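## Task

Take a grey peg that is not attached to anything and push it fully into a free hole of the green chlorine ball, which the opposite gripper holds, until it snaps in. Pegs already in the ball must stay in. At the end that gripper must still hold the ball, or a peg locked into it. Apart from that one hold, nothing counts as done if it only stays in place because the robot is holding it.

## Robot and tools

Robot: two 6-joint arms, left_arm and right_arm, each ending in a parallel gripper. Root poses in the scene frame: left_arm at (+0.083, +0.512, +0.060) m, quat_wxyz (+0.513, 0, 0, -0.858); right_arm at (-0.056, -0.449, +0.093) m, quat_wxyz (+0.839, 0, 0, +0.544). The scene frame has its origin at the table centre, +z up, and the table surface at z = +0.020 m. The arms face each other across the table, with left_arm's base on the +y side. The names left and right do not refer to image sides. In the task, one gripper holds the ball and the other inserts a peg. Loose objects can get an occasional small nudge.

execute_actions takes "actions", a list with zero items or one item, plus an optional "pictures" boolean (pictures come by default). An empty list gives the current state without moving anything. A wait is {"steps": N}, with N up to 300 control steps of 1/30 s each. N is counted from the previous result, and your reply time counts toward it. No command is sent during a wait. A motion is {"rows": [...], "steps": N}, with 1 to 15 rows and N up to 15 (default 15). Each row is used for one step, and if there are fewer rows than steps the final row repeats.

Every row is one flat list of 14 numbers covering both arms, even when only one arm moves. The order is left_arm waist, shoulder, elbow, wrist pitch, wrist yaw, wrist roll, opening, then the same seven for right_arm. The joint values are absolute target angles in radians, in the same convention Joint positions uses; they are not offsets. Stated ranges: waist -3.054 to 3.054, shoulder 0.000 to 3.142, elbow 0.000 to 2.356, wrist pitch -1.571 to 1.571, wrist yaw -1.571 to 1.571, wrist roll -3.142 to 3.142. A call is rejected, and nothing is sent, if a target is more than 0.010 rad beyond a range end and also farther out than that joint's last reported angle. True ends can differ from the stated ones by up to 0.010 rad. Targets past a true end are clipped to it, and the result may then say "joint sent to its limit". That line can refer to an earlier action, and a missing line proves nothing.

Opening is an absolute value from -1 to 1. +1 is fully open, with a pad gap of 0.088 m. Empty fingers close at about -0.80, and values below that do not close them further. A full close takes at least about 0.5 s.

Motion limits: on every step, each joint's target is kept within a fixed distance of its measured angle. That distance is 0.211 rad for the waist, shoulder and elbow, 0.213 for wrist pitch, 0.267 for wrist yaw and 0.228 for wrist roll. If the targets would move a gripper more than 70 mm from where it is, all of that arm's targets are pulled back proportionally. Far moves therefore need several calls. Friction can leave joints short of their targets, especially at long reach, and small moves may not happen at all. Check Joint positions after each move. Between calls the arms keep heading for the last row sent. They stop once nothing is really moving, or after a HELD step.

Results: the state line gives, for left_arm then right_arm, end_effector_position (m) and end_effector_quat_wxyz in the scene frame, plus linear (m/s) and angular (rad/s) velocities. That position is the point between the finger pads, 3 to 4 cm behind the tips. The fingers point along the gripper's +x axis and close along its y axis. Printed positions can be off, more so far from the base. Joint positions and Joint velocities list each arm's six joints (rad, rad/s), then the pad gap (m, m/s). grip_measured is the measured opening on the command scale. Each gripper has its own fixed bias of up to about 1 mm, and while squeezing something hard the reading is up to about 3 mm (0.061) narrower than the real gap. To hold an object, command about 0.07 below grip_measured; a smaller difference gives a lighter grip. Parts thinner than about 3 mm get proportionally less force. Pad force tops out at about 34 to 49 N and can spike on first contact. "joint command not followed" means a clearance check changed or blocked joint targets; the rest of the row still ran. HELD marks steps whose row was partly or wholly not sent.

Hazards: do not let the arms collide or press on each other. Do not let anything leave the table. Avoid drops, slips, slams and heavy pushing. If contact torque reaches a joint's load limit (waist 17.4, shoulder 21.6, elbow 21.5, wrist pitch 5.67, wrist yaw 5.65, wrist roll 5.3 N m; held weight counts), that arm freezes for 10 s and the rest of the call is skipped (TORQUE FAULT). Holding loads heats the motors, and warnings start at 50 °C (MOTOR HOT). At 95 °C the arm is held still (OVER-TEMPERATURE FAULT). If it has not cooled 30 to 60 s later, the arm and its gripper lose power and go limp.

Cameras: cam_head_left, cam_head_right, cam_left_wrist and cam_right_wrist, each 896x504, calibrated with pinhole+radial models. Wrist camera poses are computed from the joint readings; the optical frame has +z forward, +x right and +y down. zoom_image takes a camera name and a region [x0, y0, x1, y1] in that camera's latest image pixels, with the origin at the top-left and at most 504x504 pixels. It returns an enlarged view. read_manual(section="licences") only returns licence text. finished_scene(scene=current scene number) ends and grades the scene, cannot be undone, and reveals the next task. The goal must still be met at that moment. Replying without any tool call ends all remaining work.

Each tool is called after "Emit:" in YAML: its name, and indented under it one key for each argument.

## Session

Emit:
execute_actions:
  actions: []

Scene clock: 0.00 s of 4400.00 s.
left_arm: end_effector_position=(-0.0474, +0.0992, +0.2611) grip_measured=-0.147 end_effector_quat_wxyz=(+0.514, -0.010, -0.007, -0.858) end_effector_velocity=(+0.000, +0.001, +0.000) end_effector_angular_velocity=(+0.006, +0.006, +0.005) | right_arm: end_effector_position=(+0.0709, -0.1618, +0.4184) grip_measured=+0.983 end_effector_quat_wxyz=(+0.836, +0.020, -0.024, +0.547) end_effector_velocity=(-0.001, -0.000, +0.000) end_effector_angular_velocity=(-0.011, -0.020, +0.004)
Joint positions: left_arm=[ 0.284  1.621  0.636  1.011  0.282 -0.005  0.032] | right_arm=[ 0.005  0.842  0.647  0.256 -0.004  0.008  0.087]
Joint velocities: left_arm=[-0.002 -0.007 -0.002 -0.007 -0.007 -0.007  0.   ] | right_arm=[-0.002 -0.002  0.002 -0.007 -0.007 -0.022 -0.   ]
Heat: left arm: hottest elbow 26 °C (+0.0 °C/min); right arm: hottest elbow 25 °C (+0.0 °C/min).

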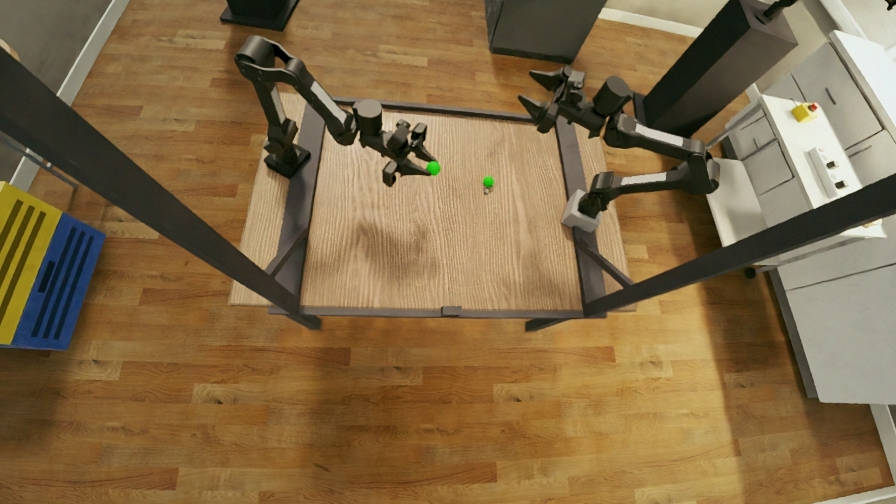

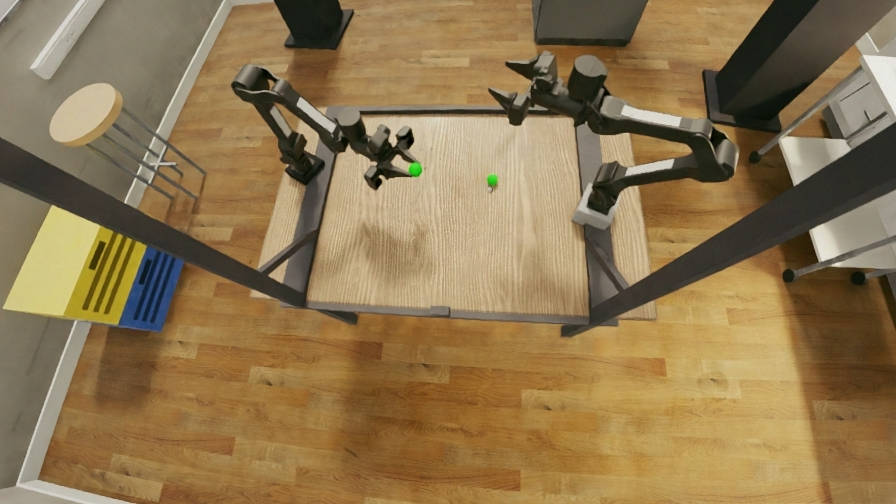

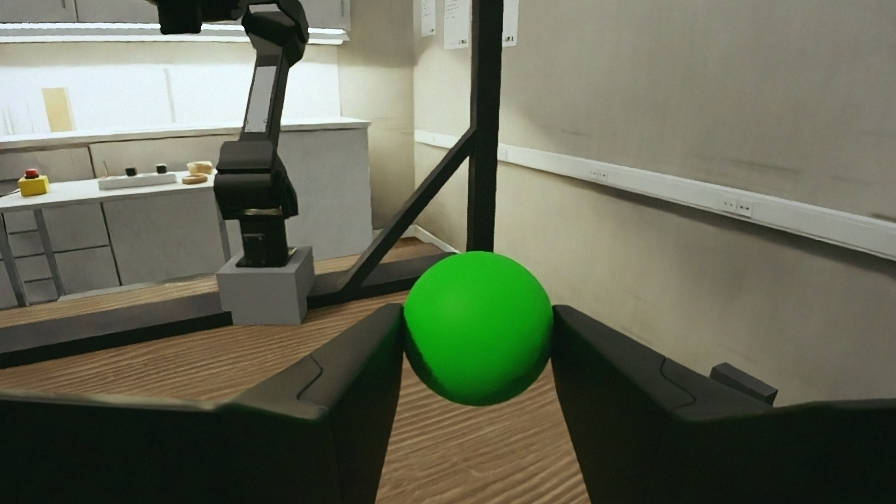

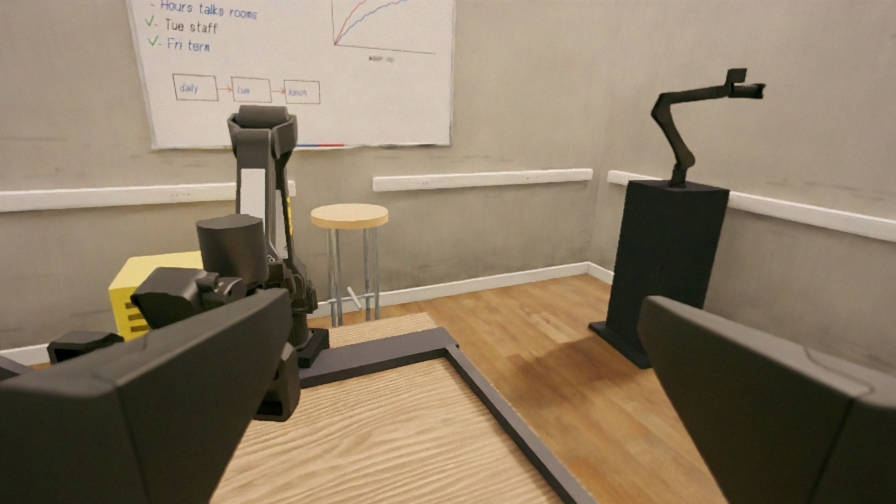

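Emit:
zoom_image:
  camera: "cam_head_right"
  region: [390, 140, 530, 220]

Emit:
zoom_image:
  camera: "cam_head_left"
  region: [400, 140, 540, 220]

Region (390, 140, 530, 220) of cam_head_right's 896x504 image, scaled by 3.600, with more detail than that image has; it fills the top 288 rows of this view, and the rest is white.

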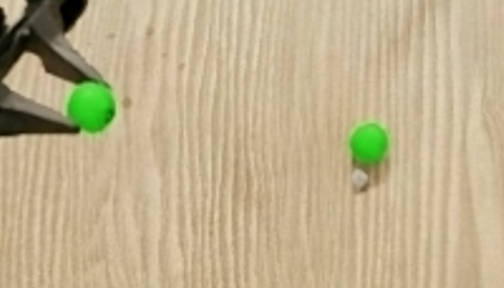

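Region (400, 140, 540, 220) of cam_head_left's 896x504 image, scaled by 3.600, with more detail than that image has; it fills the top 288 rows of this view, and the rest is white.

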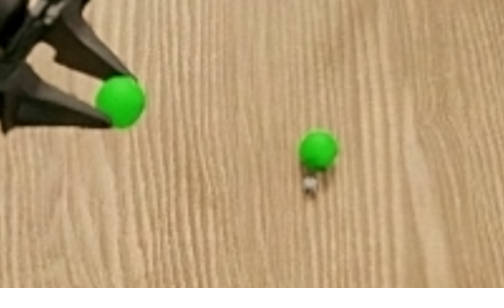

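Emit:
execute_actions:
  actions:
    - {"rows":[[0.284,1.621,0.636,1.011,0.282,-0.005,-0.23,0.183,1.773,1.183,-0.98,0,0,0.2]]}
  pictures: false

Emit:
execute_actions:
  actions:
    - {"steps":40}

Scene clock: 18.23 s of 4400.00 s.
left_arm: end_effector_position=(-0.0474, +0.0992, +0.2611) grip_measured=-0.147 end_effector_quat_wxyz=(+0.514, -0.010, -0.007, -0.858) end_effector_velocity=(+0.002, -0.001, -0.000) end_effector_angular_velocity=(+0.001, +0.008, +0.019) | right_arm: end_effector_position=(+0.0370, -0.0735, +0.2099) grip_measured=+0.206 end_effector_quat_wxyz=(+0.677, -0.314, +0.405, +0.529) end_effector_velocity=(-0.070, -0.281, -0.699) end_effector_angular_velocity=(-3.044, +0.762, -0.005)
Joint positions: left_arm=[ 0.284  1.621  0.636  1.011  0.282 -0.005  0.032] | right_arm=[ 0.179  1.639  1.166 -0.604 -0.002  0.006  0.049]
Joint velocities: left_arm=[-0.002  0.002 -0.002  0.007 -0.022 -0.007 -0.   ] | right_arm=[-0.002  1.502  0.085 -1.722 -0.007  0.007 -0.002]
Heat: left arm: hottest elbow 28 °C (+6.6 °C/min); right arm: hottest elbow 28 °C (+9.9 °C/min).
Steps of this call (steps 1 to 90: nothing new was sent; then 14.73 s passed at rest; steps 91 to 105: all 15 steps of this action). Readings (joint positions):
91: left_arm=[0.284 1.621 0.636 1.011 0.282 -0.005] | right_arm=[0.027 0.871 0.680 0.198 0.011 0.008]
92: left_arm=[0.284 1.621 0.636 1.011 0.282 -0.005] | right_arm=[0.073 0.921 0.743 0.135 0.009 0.008]
94: left_arm=[0.284 1.621 0.636 1.011 0.282 -0.005] | right_arm=[0.145 1.052 0.876 0.008 -0.001 0.007]
98: left_arm=[0.284 1.621 0.636 1.011 0.282 -0.005] | right_arm=[0.179 1.302 1.107 -0.244 -0.002 0.006]
105: the state above

Scene clock: 19.57 s of 4400.00 s.
left_arm: end_effector_position=(-0.0474, +0.0992, +0.2611) grip_measured=-0.147 end_effector_quat_wxyz=(+0.514, -0.010, -0.007, -0.858) end_effector_velocity=(+0.000, +0.000, +0.002) end_effector_angular_velocity=(+0.001, +0.007, +0.005) | right_arm: end_effector_position=(+0.0178, -0.1503, +0.1482) grip_measured=+0.204 end_effector_quat_wxyz=(+0.555, -0.436, +0.560, +0.433) end_effector_velocity=(+0.001, -0.004, +0.001) end_effector_angular_velocity=(-0.018, -0.003, +0.005)
Joint positions: left_arm=[ 0.284  1.621  0.636  1.011  0.282 -0.005  0.032] | right_arm=[ 0.18   1.774  1.174 -0.978 -0.002  0.006  0.049]
Joint velocities: left_arm=[-0.002 -0.007  0.002 -0.007 -0.007 -0.007 -0.   ] | right_arm=[-0.002 -0.002  0.002 -0.022  0.007 -0.007 -0.   ]
Heat: left arm: hottest elbow 28 °C (+6.1 °C/min); right arm: hottest elbow 28 °C (+9.2 °C/min).
Steps of this call (steps 1 to 30: the robot went on to your last target; steps 31 to 40: nothing new was sent). Readings (joint positions):
1: left_arm=[0.284 1.621 0.636 1.011 0.282 -0.005] | right_arm=[0.179 1.684 1.168 -0.667 -0.002 0.006]
2: left_arm=[0.284 1.621 0.636 1.011 0.282 -0.005] | right_arm=[0.180 1.721 1.168 -0.734 -0.002 0.006]
4: left_arm=[0.284 1.621 0.636 1.011 0.282 -0.005] | right_arm=[0.180 1.766 1.168 -0.865 -0.002 0.006]
8: left_arm=[0.284 1.621 0.636 1.011 0.282 -0.005] | right_arm=[0.180 1.774 1.172 -0.953 -0.002 0.006]
40: the state above
All arms were judged still, so your last target was given up. Only a new action makes them travel on or press farther. Fingers that are still opening or closing keep moving.
camera_calibration (this result's frames):
cam_right_wrist: T_world_to_cam=[[0.975117, -0.221532, 0.008359, -0.0419993], [-0.210711, -0.914451, 0.345514, -0.163761], [-0.0688984, -0.338678, -0.938376, 0.169848], [0, 0, 0, 1]] pos_world=[0.0181503, -0.101531, 0.216314]

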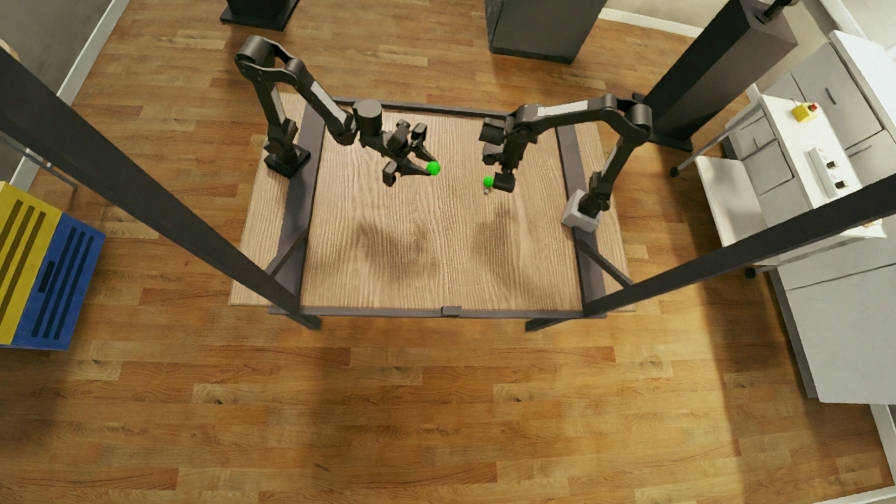

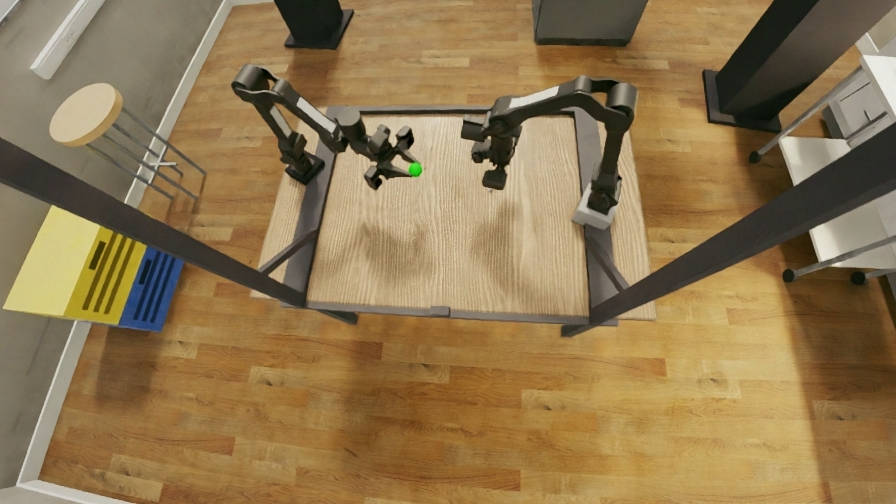

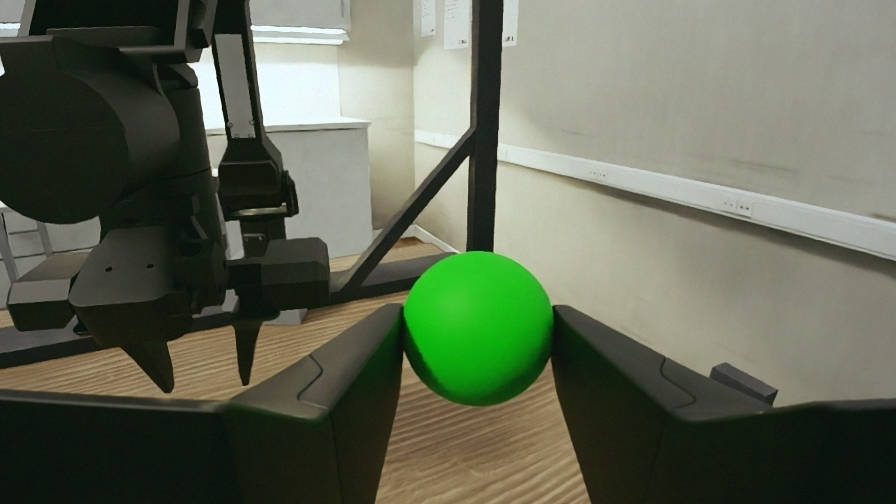

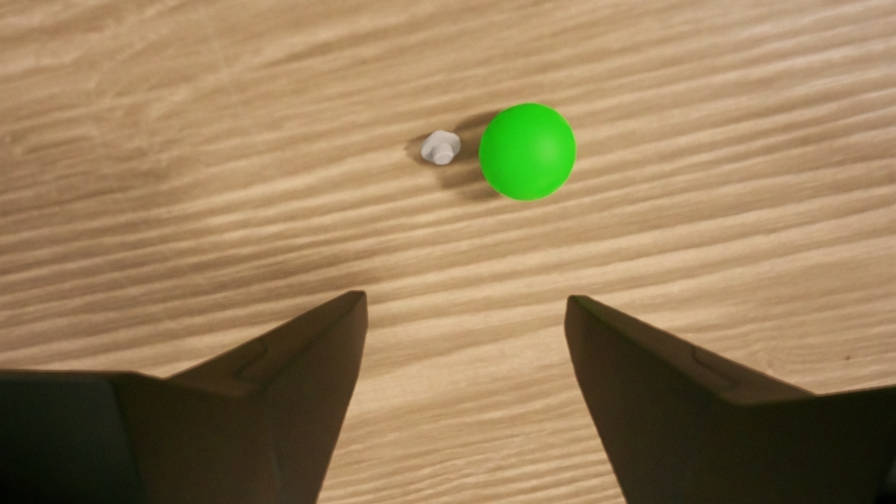

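Emit:
zoom_image:
  camera: "cam_right_wrist"
  region: [390, 100, 510, 200]

Region (390, 100, 510, 200) of cam_right_wrist's 896x504 image, scaled by 4.200, with more detail than that image has.

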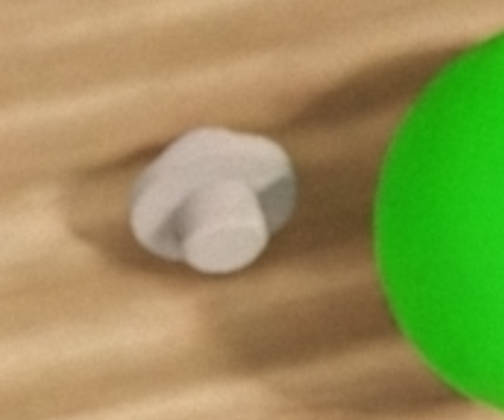

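Emit:
execute_actions:
  actions:
    - {"rows":[[0.284,1.621,0.636,1.011,0.282,-0.005,-0.23,0.215,1.5,0.8,-0.4,0,0,-0.45],[0.284,1.621,0.636,1.011,0.282,-0.005,-0.23,0.215,1.5,0.8,-0.4,0,0,-0.45],[0.284,1.621,0.636,1.011,0.282,-0.005,-0.23,0.215,1.5,0.8,-0.4,0,0,-0.45],[0.284,1.621,0.636,1.011,0.282,-0.005,-0.23,0.215,1.5,0.8,-0.2,0,0,-0.45],[0.284,1.621,0.636,1.011,0.282,-0.005,-0.23,0.215,1.425,0.8,0.1,0,0,-0.45],[0.284,1.621,0.636,1.011,0.282,-0.005,-0.23,0.215,1.425,0.8,0.1,0,0,-0.45],[0.284,1.621,0.636,1.011,0.282,-0.005,-0.23,0.215,1.425,0.8,0.1,0,0,-0.45],[0.284,1.621,0.636,1.011,0.282,-0.005,-0.23,0.215,1.425,0.7,0.1,0,0,-0.45],[0.284,1.621,0.636,1.011,0.282,-0.005,-0.23,0.215,1.425,0.7,0.1,0,0,-0.45],[0.284,1.621,0.636,1.011,0.282,-0.005,-0.23,0.215,1.425,0.6,0.1,0,0,-0.45],[0.284,1.621,0.636,1.011,0.282,-0.005,-0.23,0.215,1.425,0.6,0.1,0,0,-0.45],[0.284,1.621,0.636,1.011,0.282,-0.005,-0.23,0.215,1.425,0.5,0.1,0,0,-0.45],[0.284,1.621,0.636,1.011,0.282,-0.005,-0.23,0.215,1.425,0.5,0.1,0,0,-0.45],[0.284,1.621,0.636,1.011,0.282,-0.005,-0.23,0.215,1.425,0.38,0.1,0,0,-0.45]]}
  pictures: false

Emit:
execute_actions:
  actions:
    - {"steps":30}

Scene clock: 37.33 s of 4400.00 s.
left_arm: end_effector_position=(-0.0474, +0.0992, +0.2611) grip_measured=-0.147 end_effector_quat_wxyz=(+0.514, -0.010, -0.007, -0.858) end_effector_velocity=(-0.000, -0.000, +0.000) end_effector_angular_velocity=(+0.006, +0.006, +0.005) | right_arm: end_effector_position=(+0.0067, -0.1532, +0.1182) grip_measured=-0.444 end_effector_quat_wxyz=(+0.691, -0.286, +0.357, +0.560) end_effector_velocity=(-0.063, -0.295, -0.326) end_effector_angular_velocity=(-0.359, +0.086, -0.004)
Joint positions: left_arm=[ 0.284  1.621  0.636  1.011  0.282 -0.005  0.032] | right_arm=[ 0.214  1.428  0.489 -0.012 -0.001  0.006  0.017]
Joint velocities: left_arm=[-0.002 -0.002  0.002 -0.007 -0.007 -0.007 -0.   ] | right_arm=[-0.002 -0.007 -1.453  1.077 -0.007  0.007 -0.001]
Heat: left arm: hottest elbow 29 °C (+4.8 °C/min); right arm: hottest elbow 29 °C (+6.4 °C/min).
Steps of this call (steps 1 to 90: nothing new was sent; then 14.27 s passed at rest; steps 91 to 105: all 15 steps of this action). Readings (joint positions):
91: left_arm=[0.284 1.621 0.636 1.011 0.282 -0.005] | right_arm=[0.183 1.743 1.135 -0.914 -0.001 0.006]
92: left_arm=[0.284 1.621 0.636 1.011 0.282 -0.005] | right_arm=[0.190 1.695 1.071 -0.844 -0.001 0.006]
94: left_arm=[0.284 1.621 0.636 1.011 0.282 -0.005] | right_arm=[0.206 1.584 0.943 -0.727 -0.001 0.006]
98: left_arm=[0.284 1.621 0.636 1.011 0.282 -0.005] | right_arm=[0.214 1.461 0.807 -0.461 -0.001 0.006]
105: the state above

Scene clock: 38.33 s of 4400.00 s.
left_arm: end_effector_position=(-0.0474, +0.0992, +0.2611) grip_measured=-0.147 end_effector_quat_wxyz=(+0.514, -0.010, -0.007, -0.858) end_effector_velocity=(+0.002, -0.001, -0.001) end_effector_angular_velocity=(+0.011, +0.005, +0.019) | right_arm: end_effector_position=(+0.0033, -0.1692, +0.1000) grip_measured=-0.446 end_effector_quat_wxyz=(+0.692, -0.285, +0.355, +0.560) end_effector_velocity=(+0.001, -0.002, -0.001) end_effector_angular_velocity=(-0.007, +0.003, +0.003)
Joint positions: left_arm=[ 0.284  1.621  0.636  1.011  0.282 -0.005  0.032] | right_arm=[ 0.214  1.43   0.388  0.097 -0.001  0.006  0.017]
Joint velocities: left_arm=[-0.002 -0.002 -0.002 -0.007 -0.022 -0.007 -0.   ] | right_arm=[-0.007 -0.002 -0.002 -0.007 -0.007 -0.007 -0.   ]
Heat: left arm: hottest elbow 29 °C (+4.7 °C/min); right arm: hottest elbow 29 °C (+6.3 °C/min).
Steps of this call (steps 1 to 30: the robot went on to your last target). Readings (joint positions):
1: left_arm=[0.284 1.621 0.636 1.011 0.282 -0.005] | right_arm=[0.214 1.428 0.450 0.017 -0.001 0.006]
2: left_arm=[0.284 1.621 0.636 1.011 0.282 -0.005] | right_arm=[0.214 1.430 0.421 0.037 -0.001 0.006]
4: left_arm=[0.284 1.621 0.636 1.011 0.282 -0.005] | right_arm=[0.214 1.430 0.392 0.069 -0.001 0.006]
8: left_arm=[0.284 1.621 0.636 1.011 0.282 -0.005] | right_arm=[0.214 1.430 0.389 0.094 -0.001 0.006]
30: the state above
All arms were judged still, so your last target was given up. Only a new action makes them travel on or press farther. Fingers that are still opening or closing keep moving.
camera_calibration (this result's frames):
cam_right_wrist: T_world_to_cam=[[0.980269, -0.196853, 0.01794, -0.0284608], [-0.184325, -0.943103, -0.276731, -0.110148], [0.0713948, 0.267964, -0.96078, 0.22168], [0, 0, 0, 1]] pos_world=[-0.00823056, -0.168886, 0.183014]

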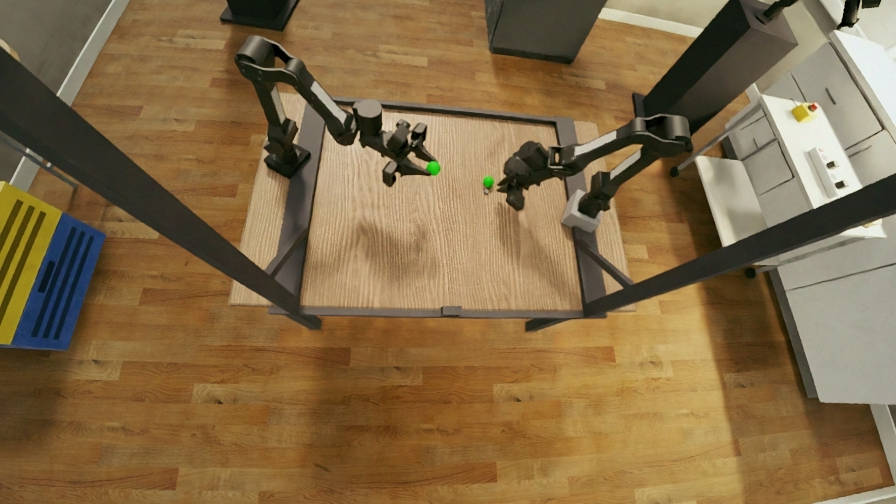

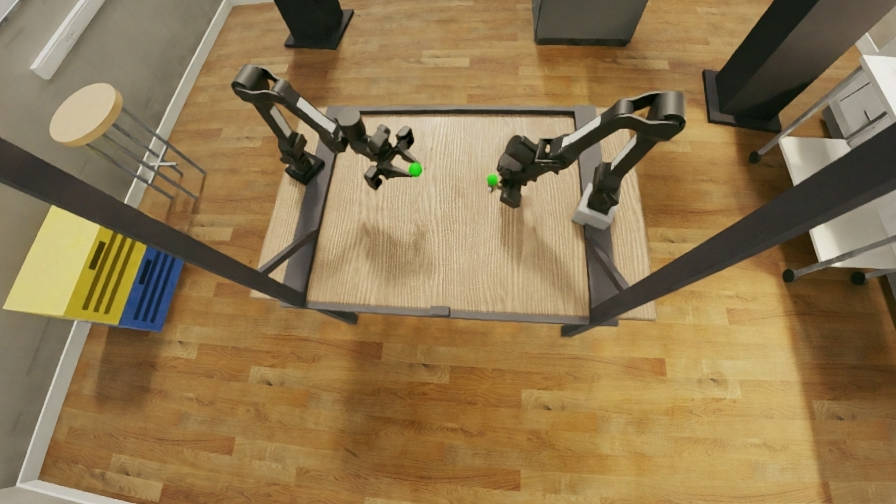

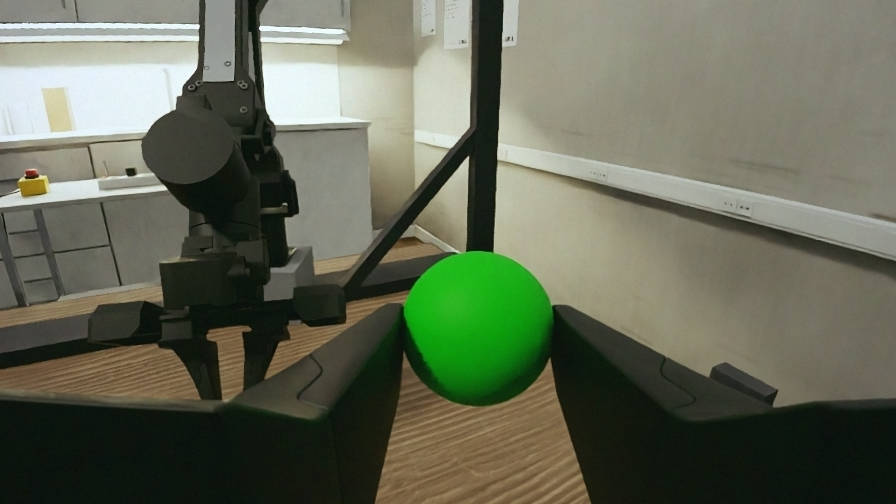

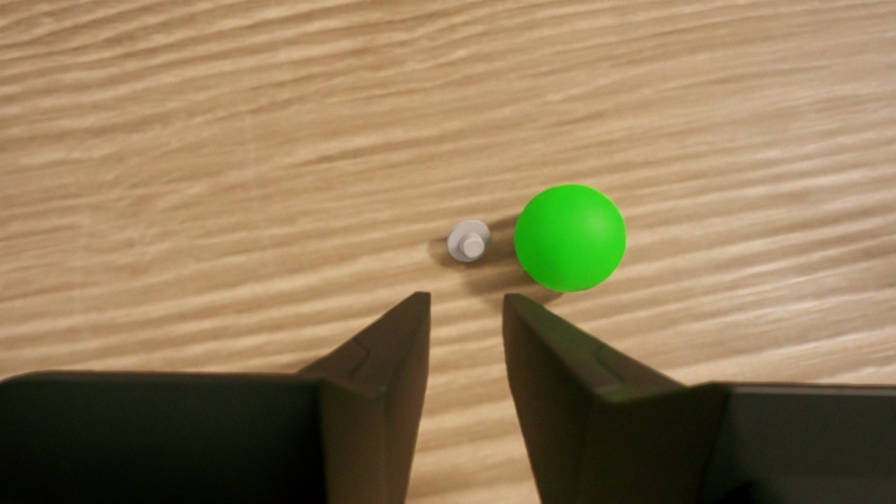

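Emit:
execute_actions:
  actions:
    - {"rows":[[0.284,1.621,0.636,1.011,0.282,-0.005,-0.23,0.204,1.48,0.395,0.17,0,0,-0.5],[0.284,1.621,0.636,1.011,0.282,-0.005,-0.23,0.204,1.52,0.4,0.21,0,0,-0.5],[0.284,1.621,0.636,1.011,0.282,-0.005,-0.23,0.204,1.55,0.41,0.242,0,0,-0.5],[0.284,1.621,0.636,1.011,0.282,-0.005,-0.23,0.204,1.57,0.41,0.242,0,0,-0.5],[0.284,1.621,0.636,1.011,0.282,-0.005,-0.23,0.204,1.59,0.41,0.242,0,0,-0.5]]}

Scene clock: 45.50 s of 4400.00 s.
left_arm: end_effector_position=(-0.0474, +0.0992, +0.2611) grip_measured=-0.147 end_effector_quat_wxyz=(+0.514, -0.010, -0.007, -0.858) end_effector_velocity=(-0.000, -0.000, -0.003) end_effector_angular_velocity=(+0.020, +0.003, +0.005) | right_arm: end_effector_position=(+0.0080, -0.1562, +0.0804) grip_measured=-0.496 end_effector_quat_wxyz=(+0.694, -0.283, +0.355, +0.558) end_effector_velocity=(-0.000, +0.001, -0.000) end_effector_angular_velocity=(+0.003, +0.001, +0.008)
Joint positions: left_arm=[ 0.284  1.621  0.636  1.011  0.282 -0.005  0.032] | right_arm=[ 0.207  1.582  0.401  0.238 -0.001  0.006  0.015]
Joint velocities: left_arm=[-0.002 -0.002  0.002 -0.022 -0.007 -0.007 -0.   ] | right_arm=[-0.002  0.007  0.002  0.007 -0.007 -0.007 -0.   ]
Heat: left arm: hottest elbow 29 °C (+4.0 °C/min); right arm: hottest elbow 29 °C (+5.3 °C/min).
Steps of this call (steps 1 to 90: nothing new was sent; then 3.67 s passed at rest; steps 91 to 105: all 15 steps of this action). Readings (joint positions):
91: left_arm=[0.284 1.621 0.636 1.011 0.282 -0.005] | right_arm=[0.213 1.437 0.388 0.113 -0.001 0.006]
92: left_arm=[0.284 1.621 0.636 1.011 0.282 -0.005] | right_arm=[0.211 1.455 0.388 0.145 -0.001 0.006]
94: left_arm=[0.284 1.621 0.636 1.011 0.282 -0.005] | right_arm=[0.209 1.506 0.397 0.199 -0.001 0.006]
98: left_arm=[0.284 1.621 0.636 1.011 0.282 -0.005] | right_arm=[0.207 1.573 0.401 0.226 -0.001 0.006]
105: the state above
camera_calibration (this result's frames):
cam_right_wrist: T_world_to_cam=[[0.978961, -0.203253, 0.0179658, -0.0311774], [-0.190279, -0.941163, -0.279296, -0.101825], [0.0736765, 0.270002, -0.960037, 0.199267], [0, 0, 0, 1]] pos_world=[-0.00353508, -0.155973, 0.163424]

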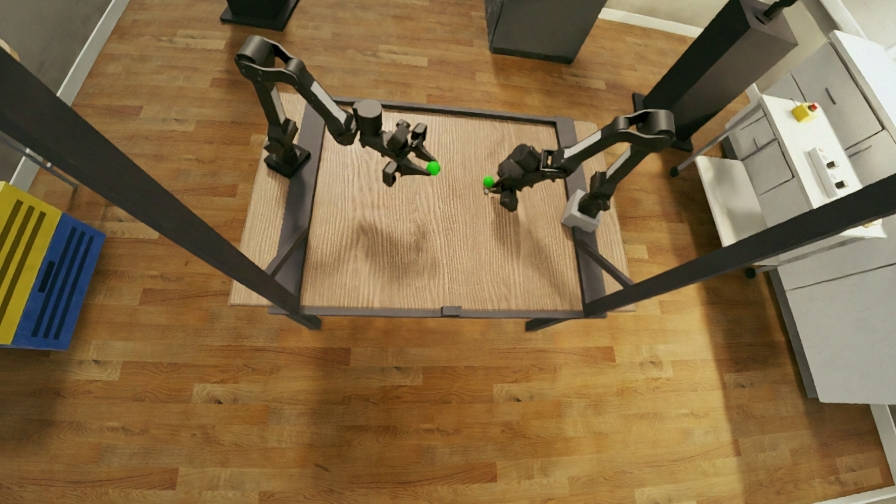

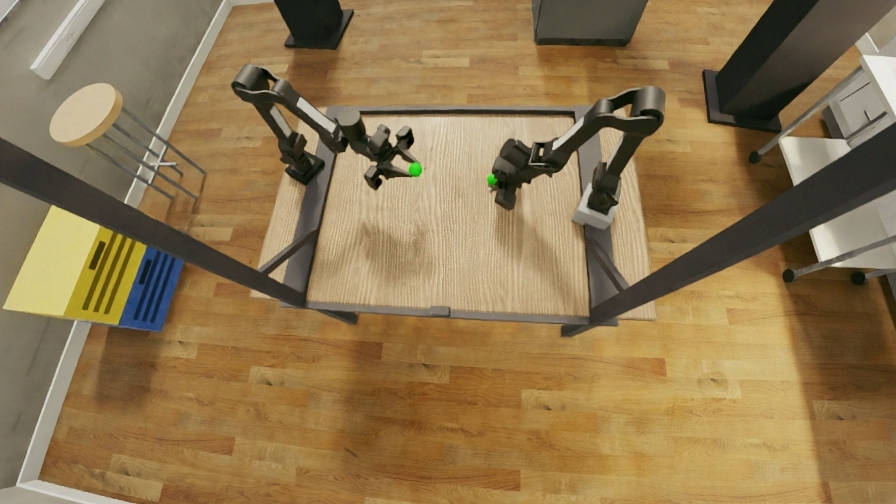

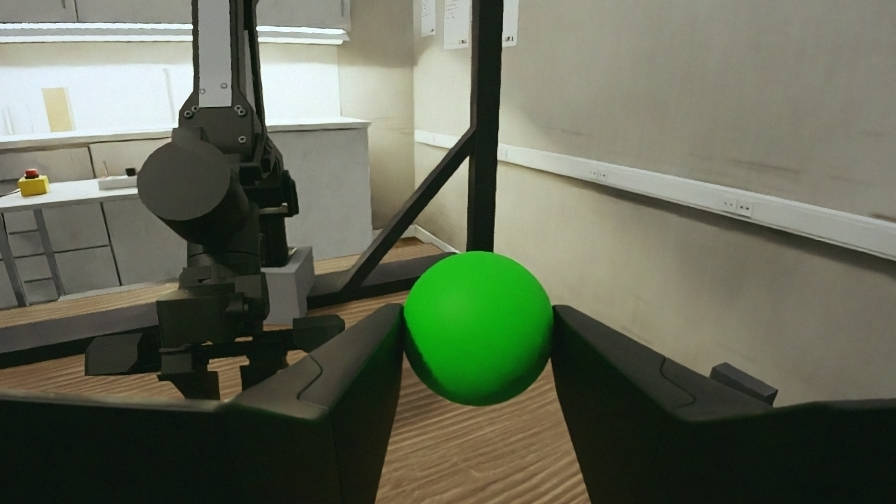

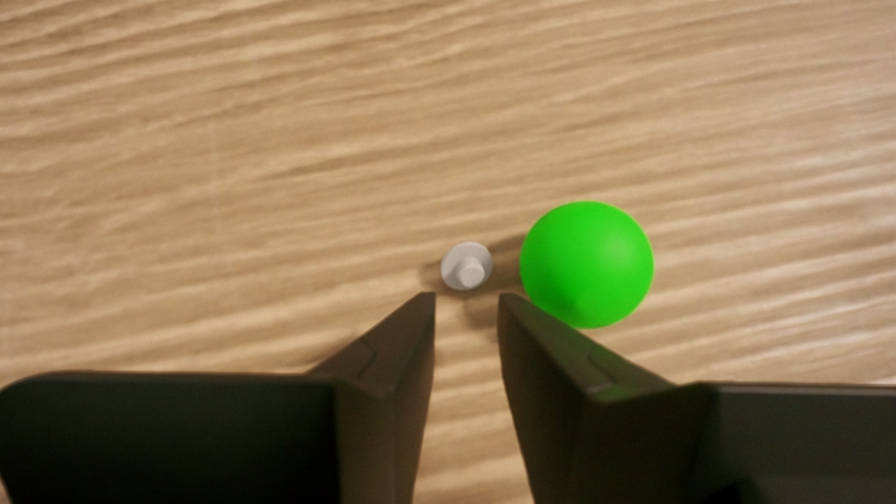

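Emit:
execute_actions:
  actions:
    - {"rows":[[0.284,1.621,0.636,1.011,0.282,-0.005,-0.23,0.2,1.62,0.445,0.27,0,0,-0.5],[0.284,1.621,0.636,1.011,0.282,-0.005,-0.23,0.2,1.65,0.445,0.27,0,0,-0.5]]}

Emit:
zoom_image:
  camera: "cam_head_left"
  region: [460, 165, 520, 210]

Scene clock: 52.20 s of 4400.00 s.
left_arm: end_effector_position=(-0.0474, +0.0992, +0.2611) grip_measured=-0.147 end_effector_quat_wxyz=(+0.514, -0.010, -0.007, -0.858) end_effector_velocity=(-0.002, +0.002, +0.004) end_effector_angular_velocity=(-0.008, +0.009, -0.000) | right_arm: end_effector_position=(+0.0116, -0.1459, +0.0761) grip_measured=-0.496 end_effector_quat_wxyz=(+0.696, -0.281, +0.355, +0.557) end_effector_velocity=(+0.000, +0.003, +0.002) end_effector_angular_velocity=(+0.012, -0.001, +0.008)
Joint positions: left_arm=[ 0.284  1.621  0.636  1.011  0.282 -0.005  0.032] | right_arm=[ 0.203  1.642  0.435  0.267 -0.001  0.006  0.015]
Joint velocities: left_arm=[-0.007 -0.007 -0.002  0.007 -0.007 -0.007 -0.   ] | right_arm=[-0.002 -0.002  0.002  0.007 -0.007 -0.007  0.   ]
Heat: left arm: hottest shoulder 29 °C (+3.4 °C/min); right arm: hottest elbow 29 °C (+4.6 °C/min).
Steps of this call (steps 1 to 15: the robot went on to your last target; steps 16 to 90: nothing new was sent; then 3.20 s passed at rest; steps 91 to 105: all 15 steps of this action). Readings (joint positions):
91: left_arm=[0.284 1.621 0.636 1.011 0.282 -0.005] | right_arm=[0.206 1.588 0.405 0.242 -0.001 0.006]
92: left_arm=[0.284 1.621 0.636 1.011 0.282 -0.005] | right_arm=[0.206 1.601 0.412 0.252 -0.001 0.006]
94: left_arm=[0.284 1.621 0.636 1.011 0.282 -0.005] | right_arm=[0.204 1.627 0.429 0.262 -0.001 0.006]
98: left_arm=[0.284 1.621 0.636 1.011 0.282 -0.005] | right_arm=[0.203 1.640 0.434 0.265 -0.001 0.006]
105: the state above
camera_calibration (this result's frames):
cam_right_wrist: T_world_to_cam=[[0.978092, -0.207393, 0.0179841, -0.0331017], [-0.194111, -0.939834, -0.281127, -0.0923607], [0.0752057, 0.271477, -0.959502, 0.192269], [0, 0, 0, 1]] pos_world=[-0.000011454, -0.145866, 0.159113]

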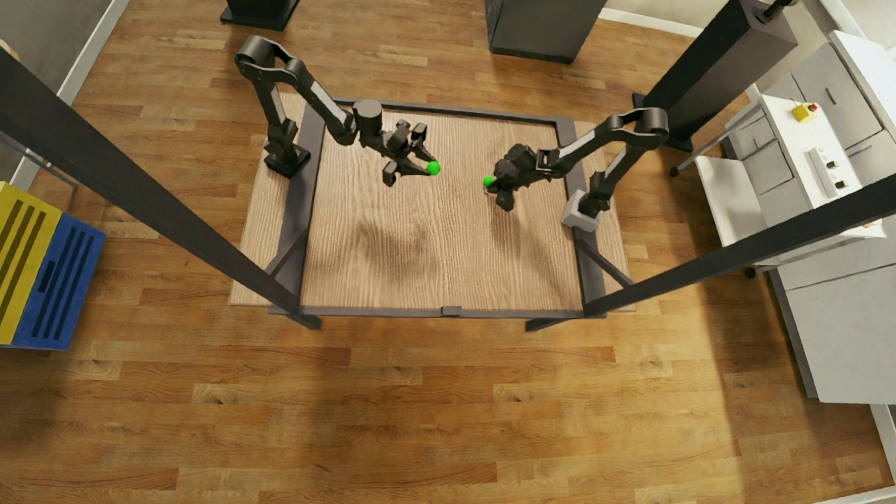

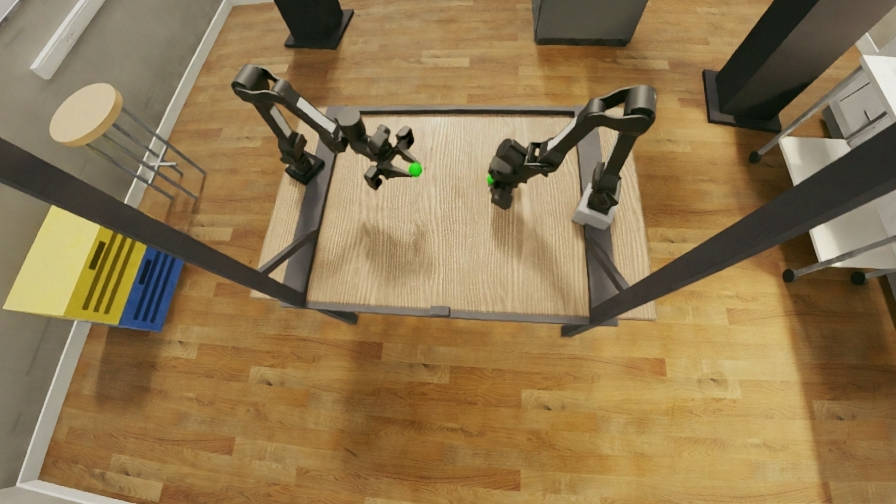

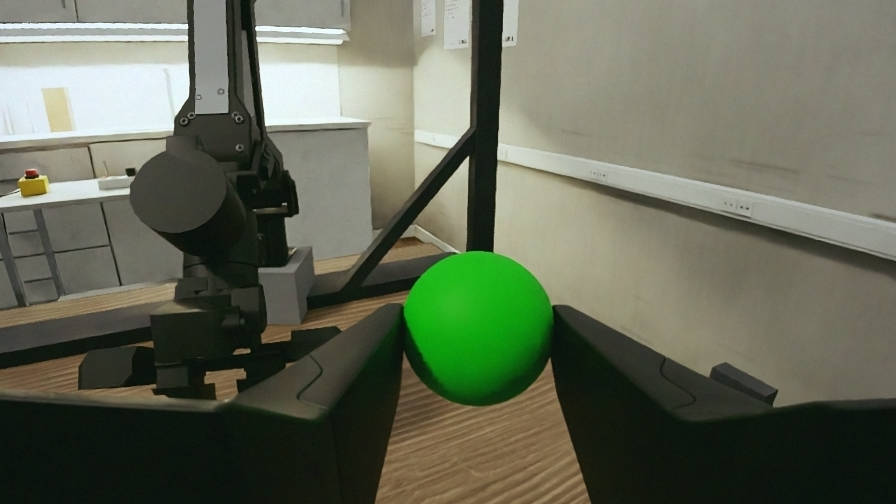

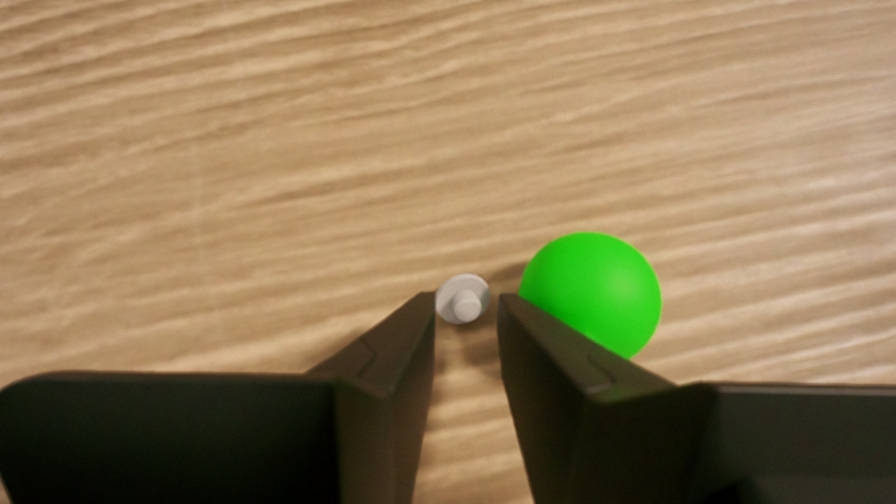

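Region (460, 165, 520, 210) of cam_head_left's 896x504 image, scaled by 8.400, with more detail than that image has; it fills the top 378 rows of this view, and the rest is white.

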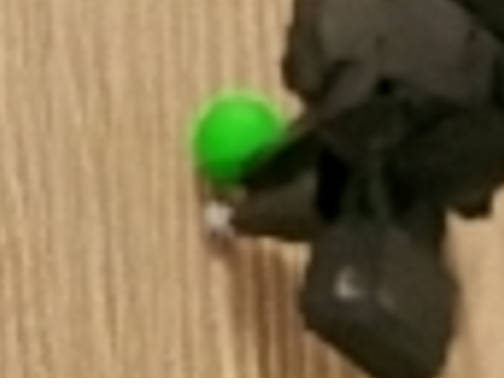

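Emit:
execute_actions:
  actions:
    - {"rows":[[0.284,1.621,0.636,0.35,0,-0.005,-0.23,0.2,1.69,0.45,0.305,0,0,-0.57]]}

Scene clock: 56.07 s of 4400.00 s.
left_arm: end_effector_position=(+0.0003, +0.1232, +0.1321) grip_measured=-0.147 end_effector_quat_wxyz=(+0.600, +0.232, +0.192, -0.741) end_effector_velocity=(+0.006, +0.019, -0.027) end_effector_angular_velocity=(+0.149, -0.038, +0.020) | right_arm: end_effector_position=(+0.0123, -0.1428, +0.0703) grip_measured=-0.566 end_effector_quat_wxyz=(+0.696, -0.281, +0.355, +0.557) end_effector_velocity=(-0.001, -0.004, -0.003) end_effector_angular_velocity=(-0.021, +0.006, +0.008)
Joint positions: left_arm=[ 0.285  1.616  0.64   0.365  0.003 -0.005  0.032] | right_arm=[ 0.203  1.682  0.44   0.302 -0.001  0.006  0.011]
Joint velocities: left_arm=[-0.002 -0.002 -0.002 -0.154 -0.022 -0.007 -0.   ] | right_arm=[-0.002 -0.002 -0.002 -0.022 -0.007 -0.007 -0.   ]
Heat: left arm: hottest elbow 30 °C (+4.3 °C/min); right arm: hottest elbow 29 °C (+4.3 °C/min).
Steps of this call (steps 1 to 15: the robot went on to your last target; steps 16 to 90: nothing new was sent; then 0.37 s passed at rest; steps 91 to 105: all 15 steps of this action). Readings (joint positions):
91: left_arm=[0.279 1.620 0.637 0.971 0.226 -0.005] | right_arm=[0.203 1.649 0.435 0.275 -0.001 0.006]
92: left_arm=[0.277 1.614 0.640 0.903 0.148 -0.005] | right_arm=[0.203 1.659 0.437 0.286 -0.001 0.006]
94: left_arm=[0.283 1.614 0.642 0.770 0.063 -0.005] | right_arm=[0.203 1.675 0.440 0.294 -0.001 0.006]
98: left_arm=[0.285 1.614 0.642 0.506 0.015 -0.005] | right_arm=[0.203 1.682 0.440 0.300 -0.001 0.006]
105: the state above
camera_calibration (this result's frames):
cam_left_wrist: T_world_to_cam=[[-0.978194, 0.207009, 0.0168477, -0.0252122], [0.161044, 0.807209, -0.567871, 0.0057194], [-0.131154, -0.552775, -0.822945, 0.252768], [0, 0, 0, 1]] pos_world=[0.00756809, 0.140326, 0.211687]
cam_right_wrist: T_world_to_cam=[[0.978092, -0.207393, 0.0179841, -0.0330283], [-0.194111, -0.939834, -0.281127, -0.0908887], [0.0752057, 0.271477, -0.959502, 0.185786], [0, 0, 0, 1]] pos_world=[0.000690026, -0.142707, 0.153305]

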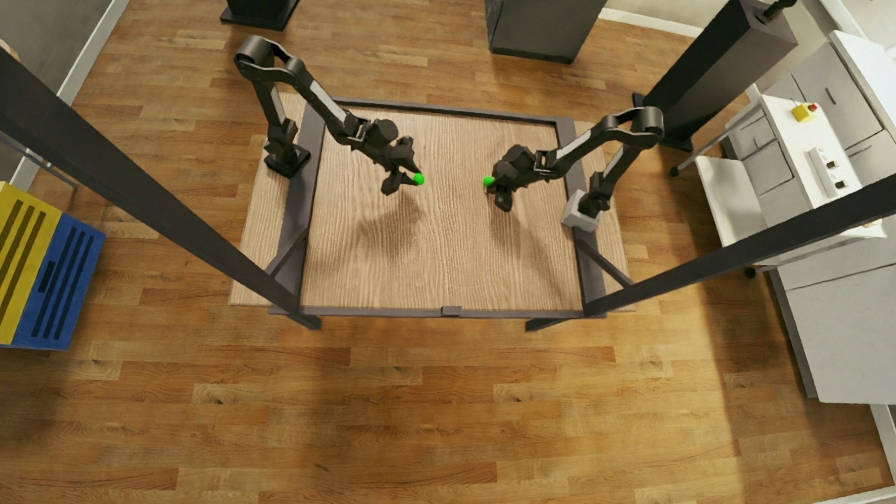

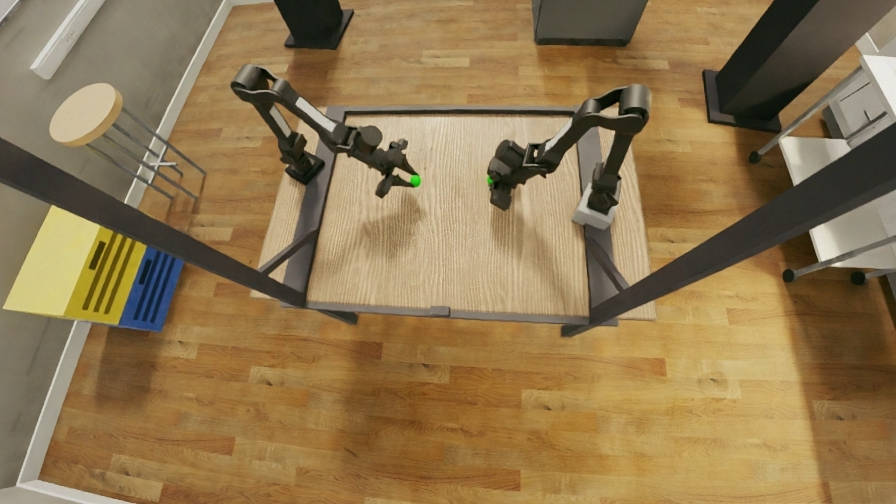

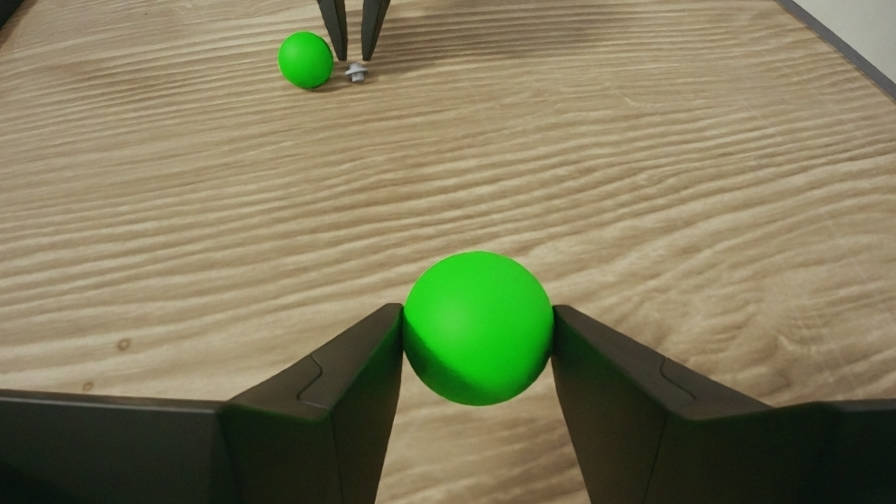

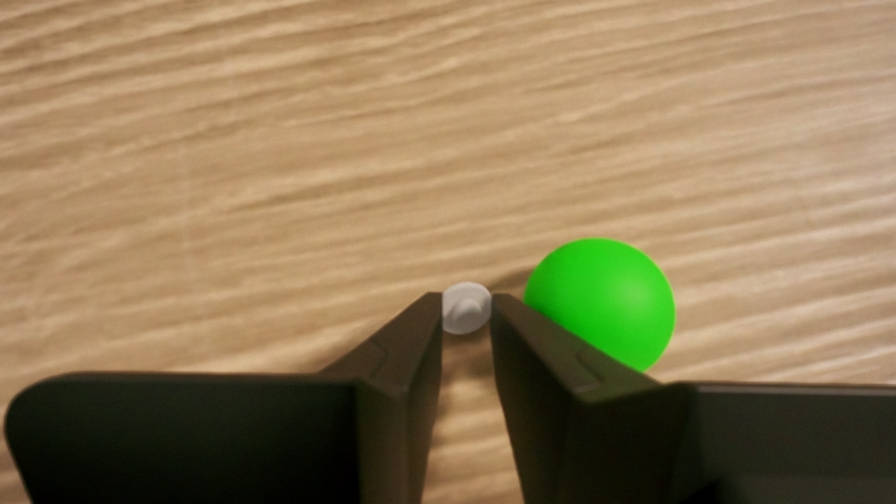

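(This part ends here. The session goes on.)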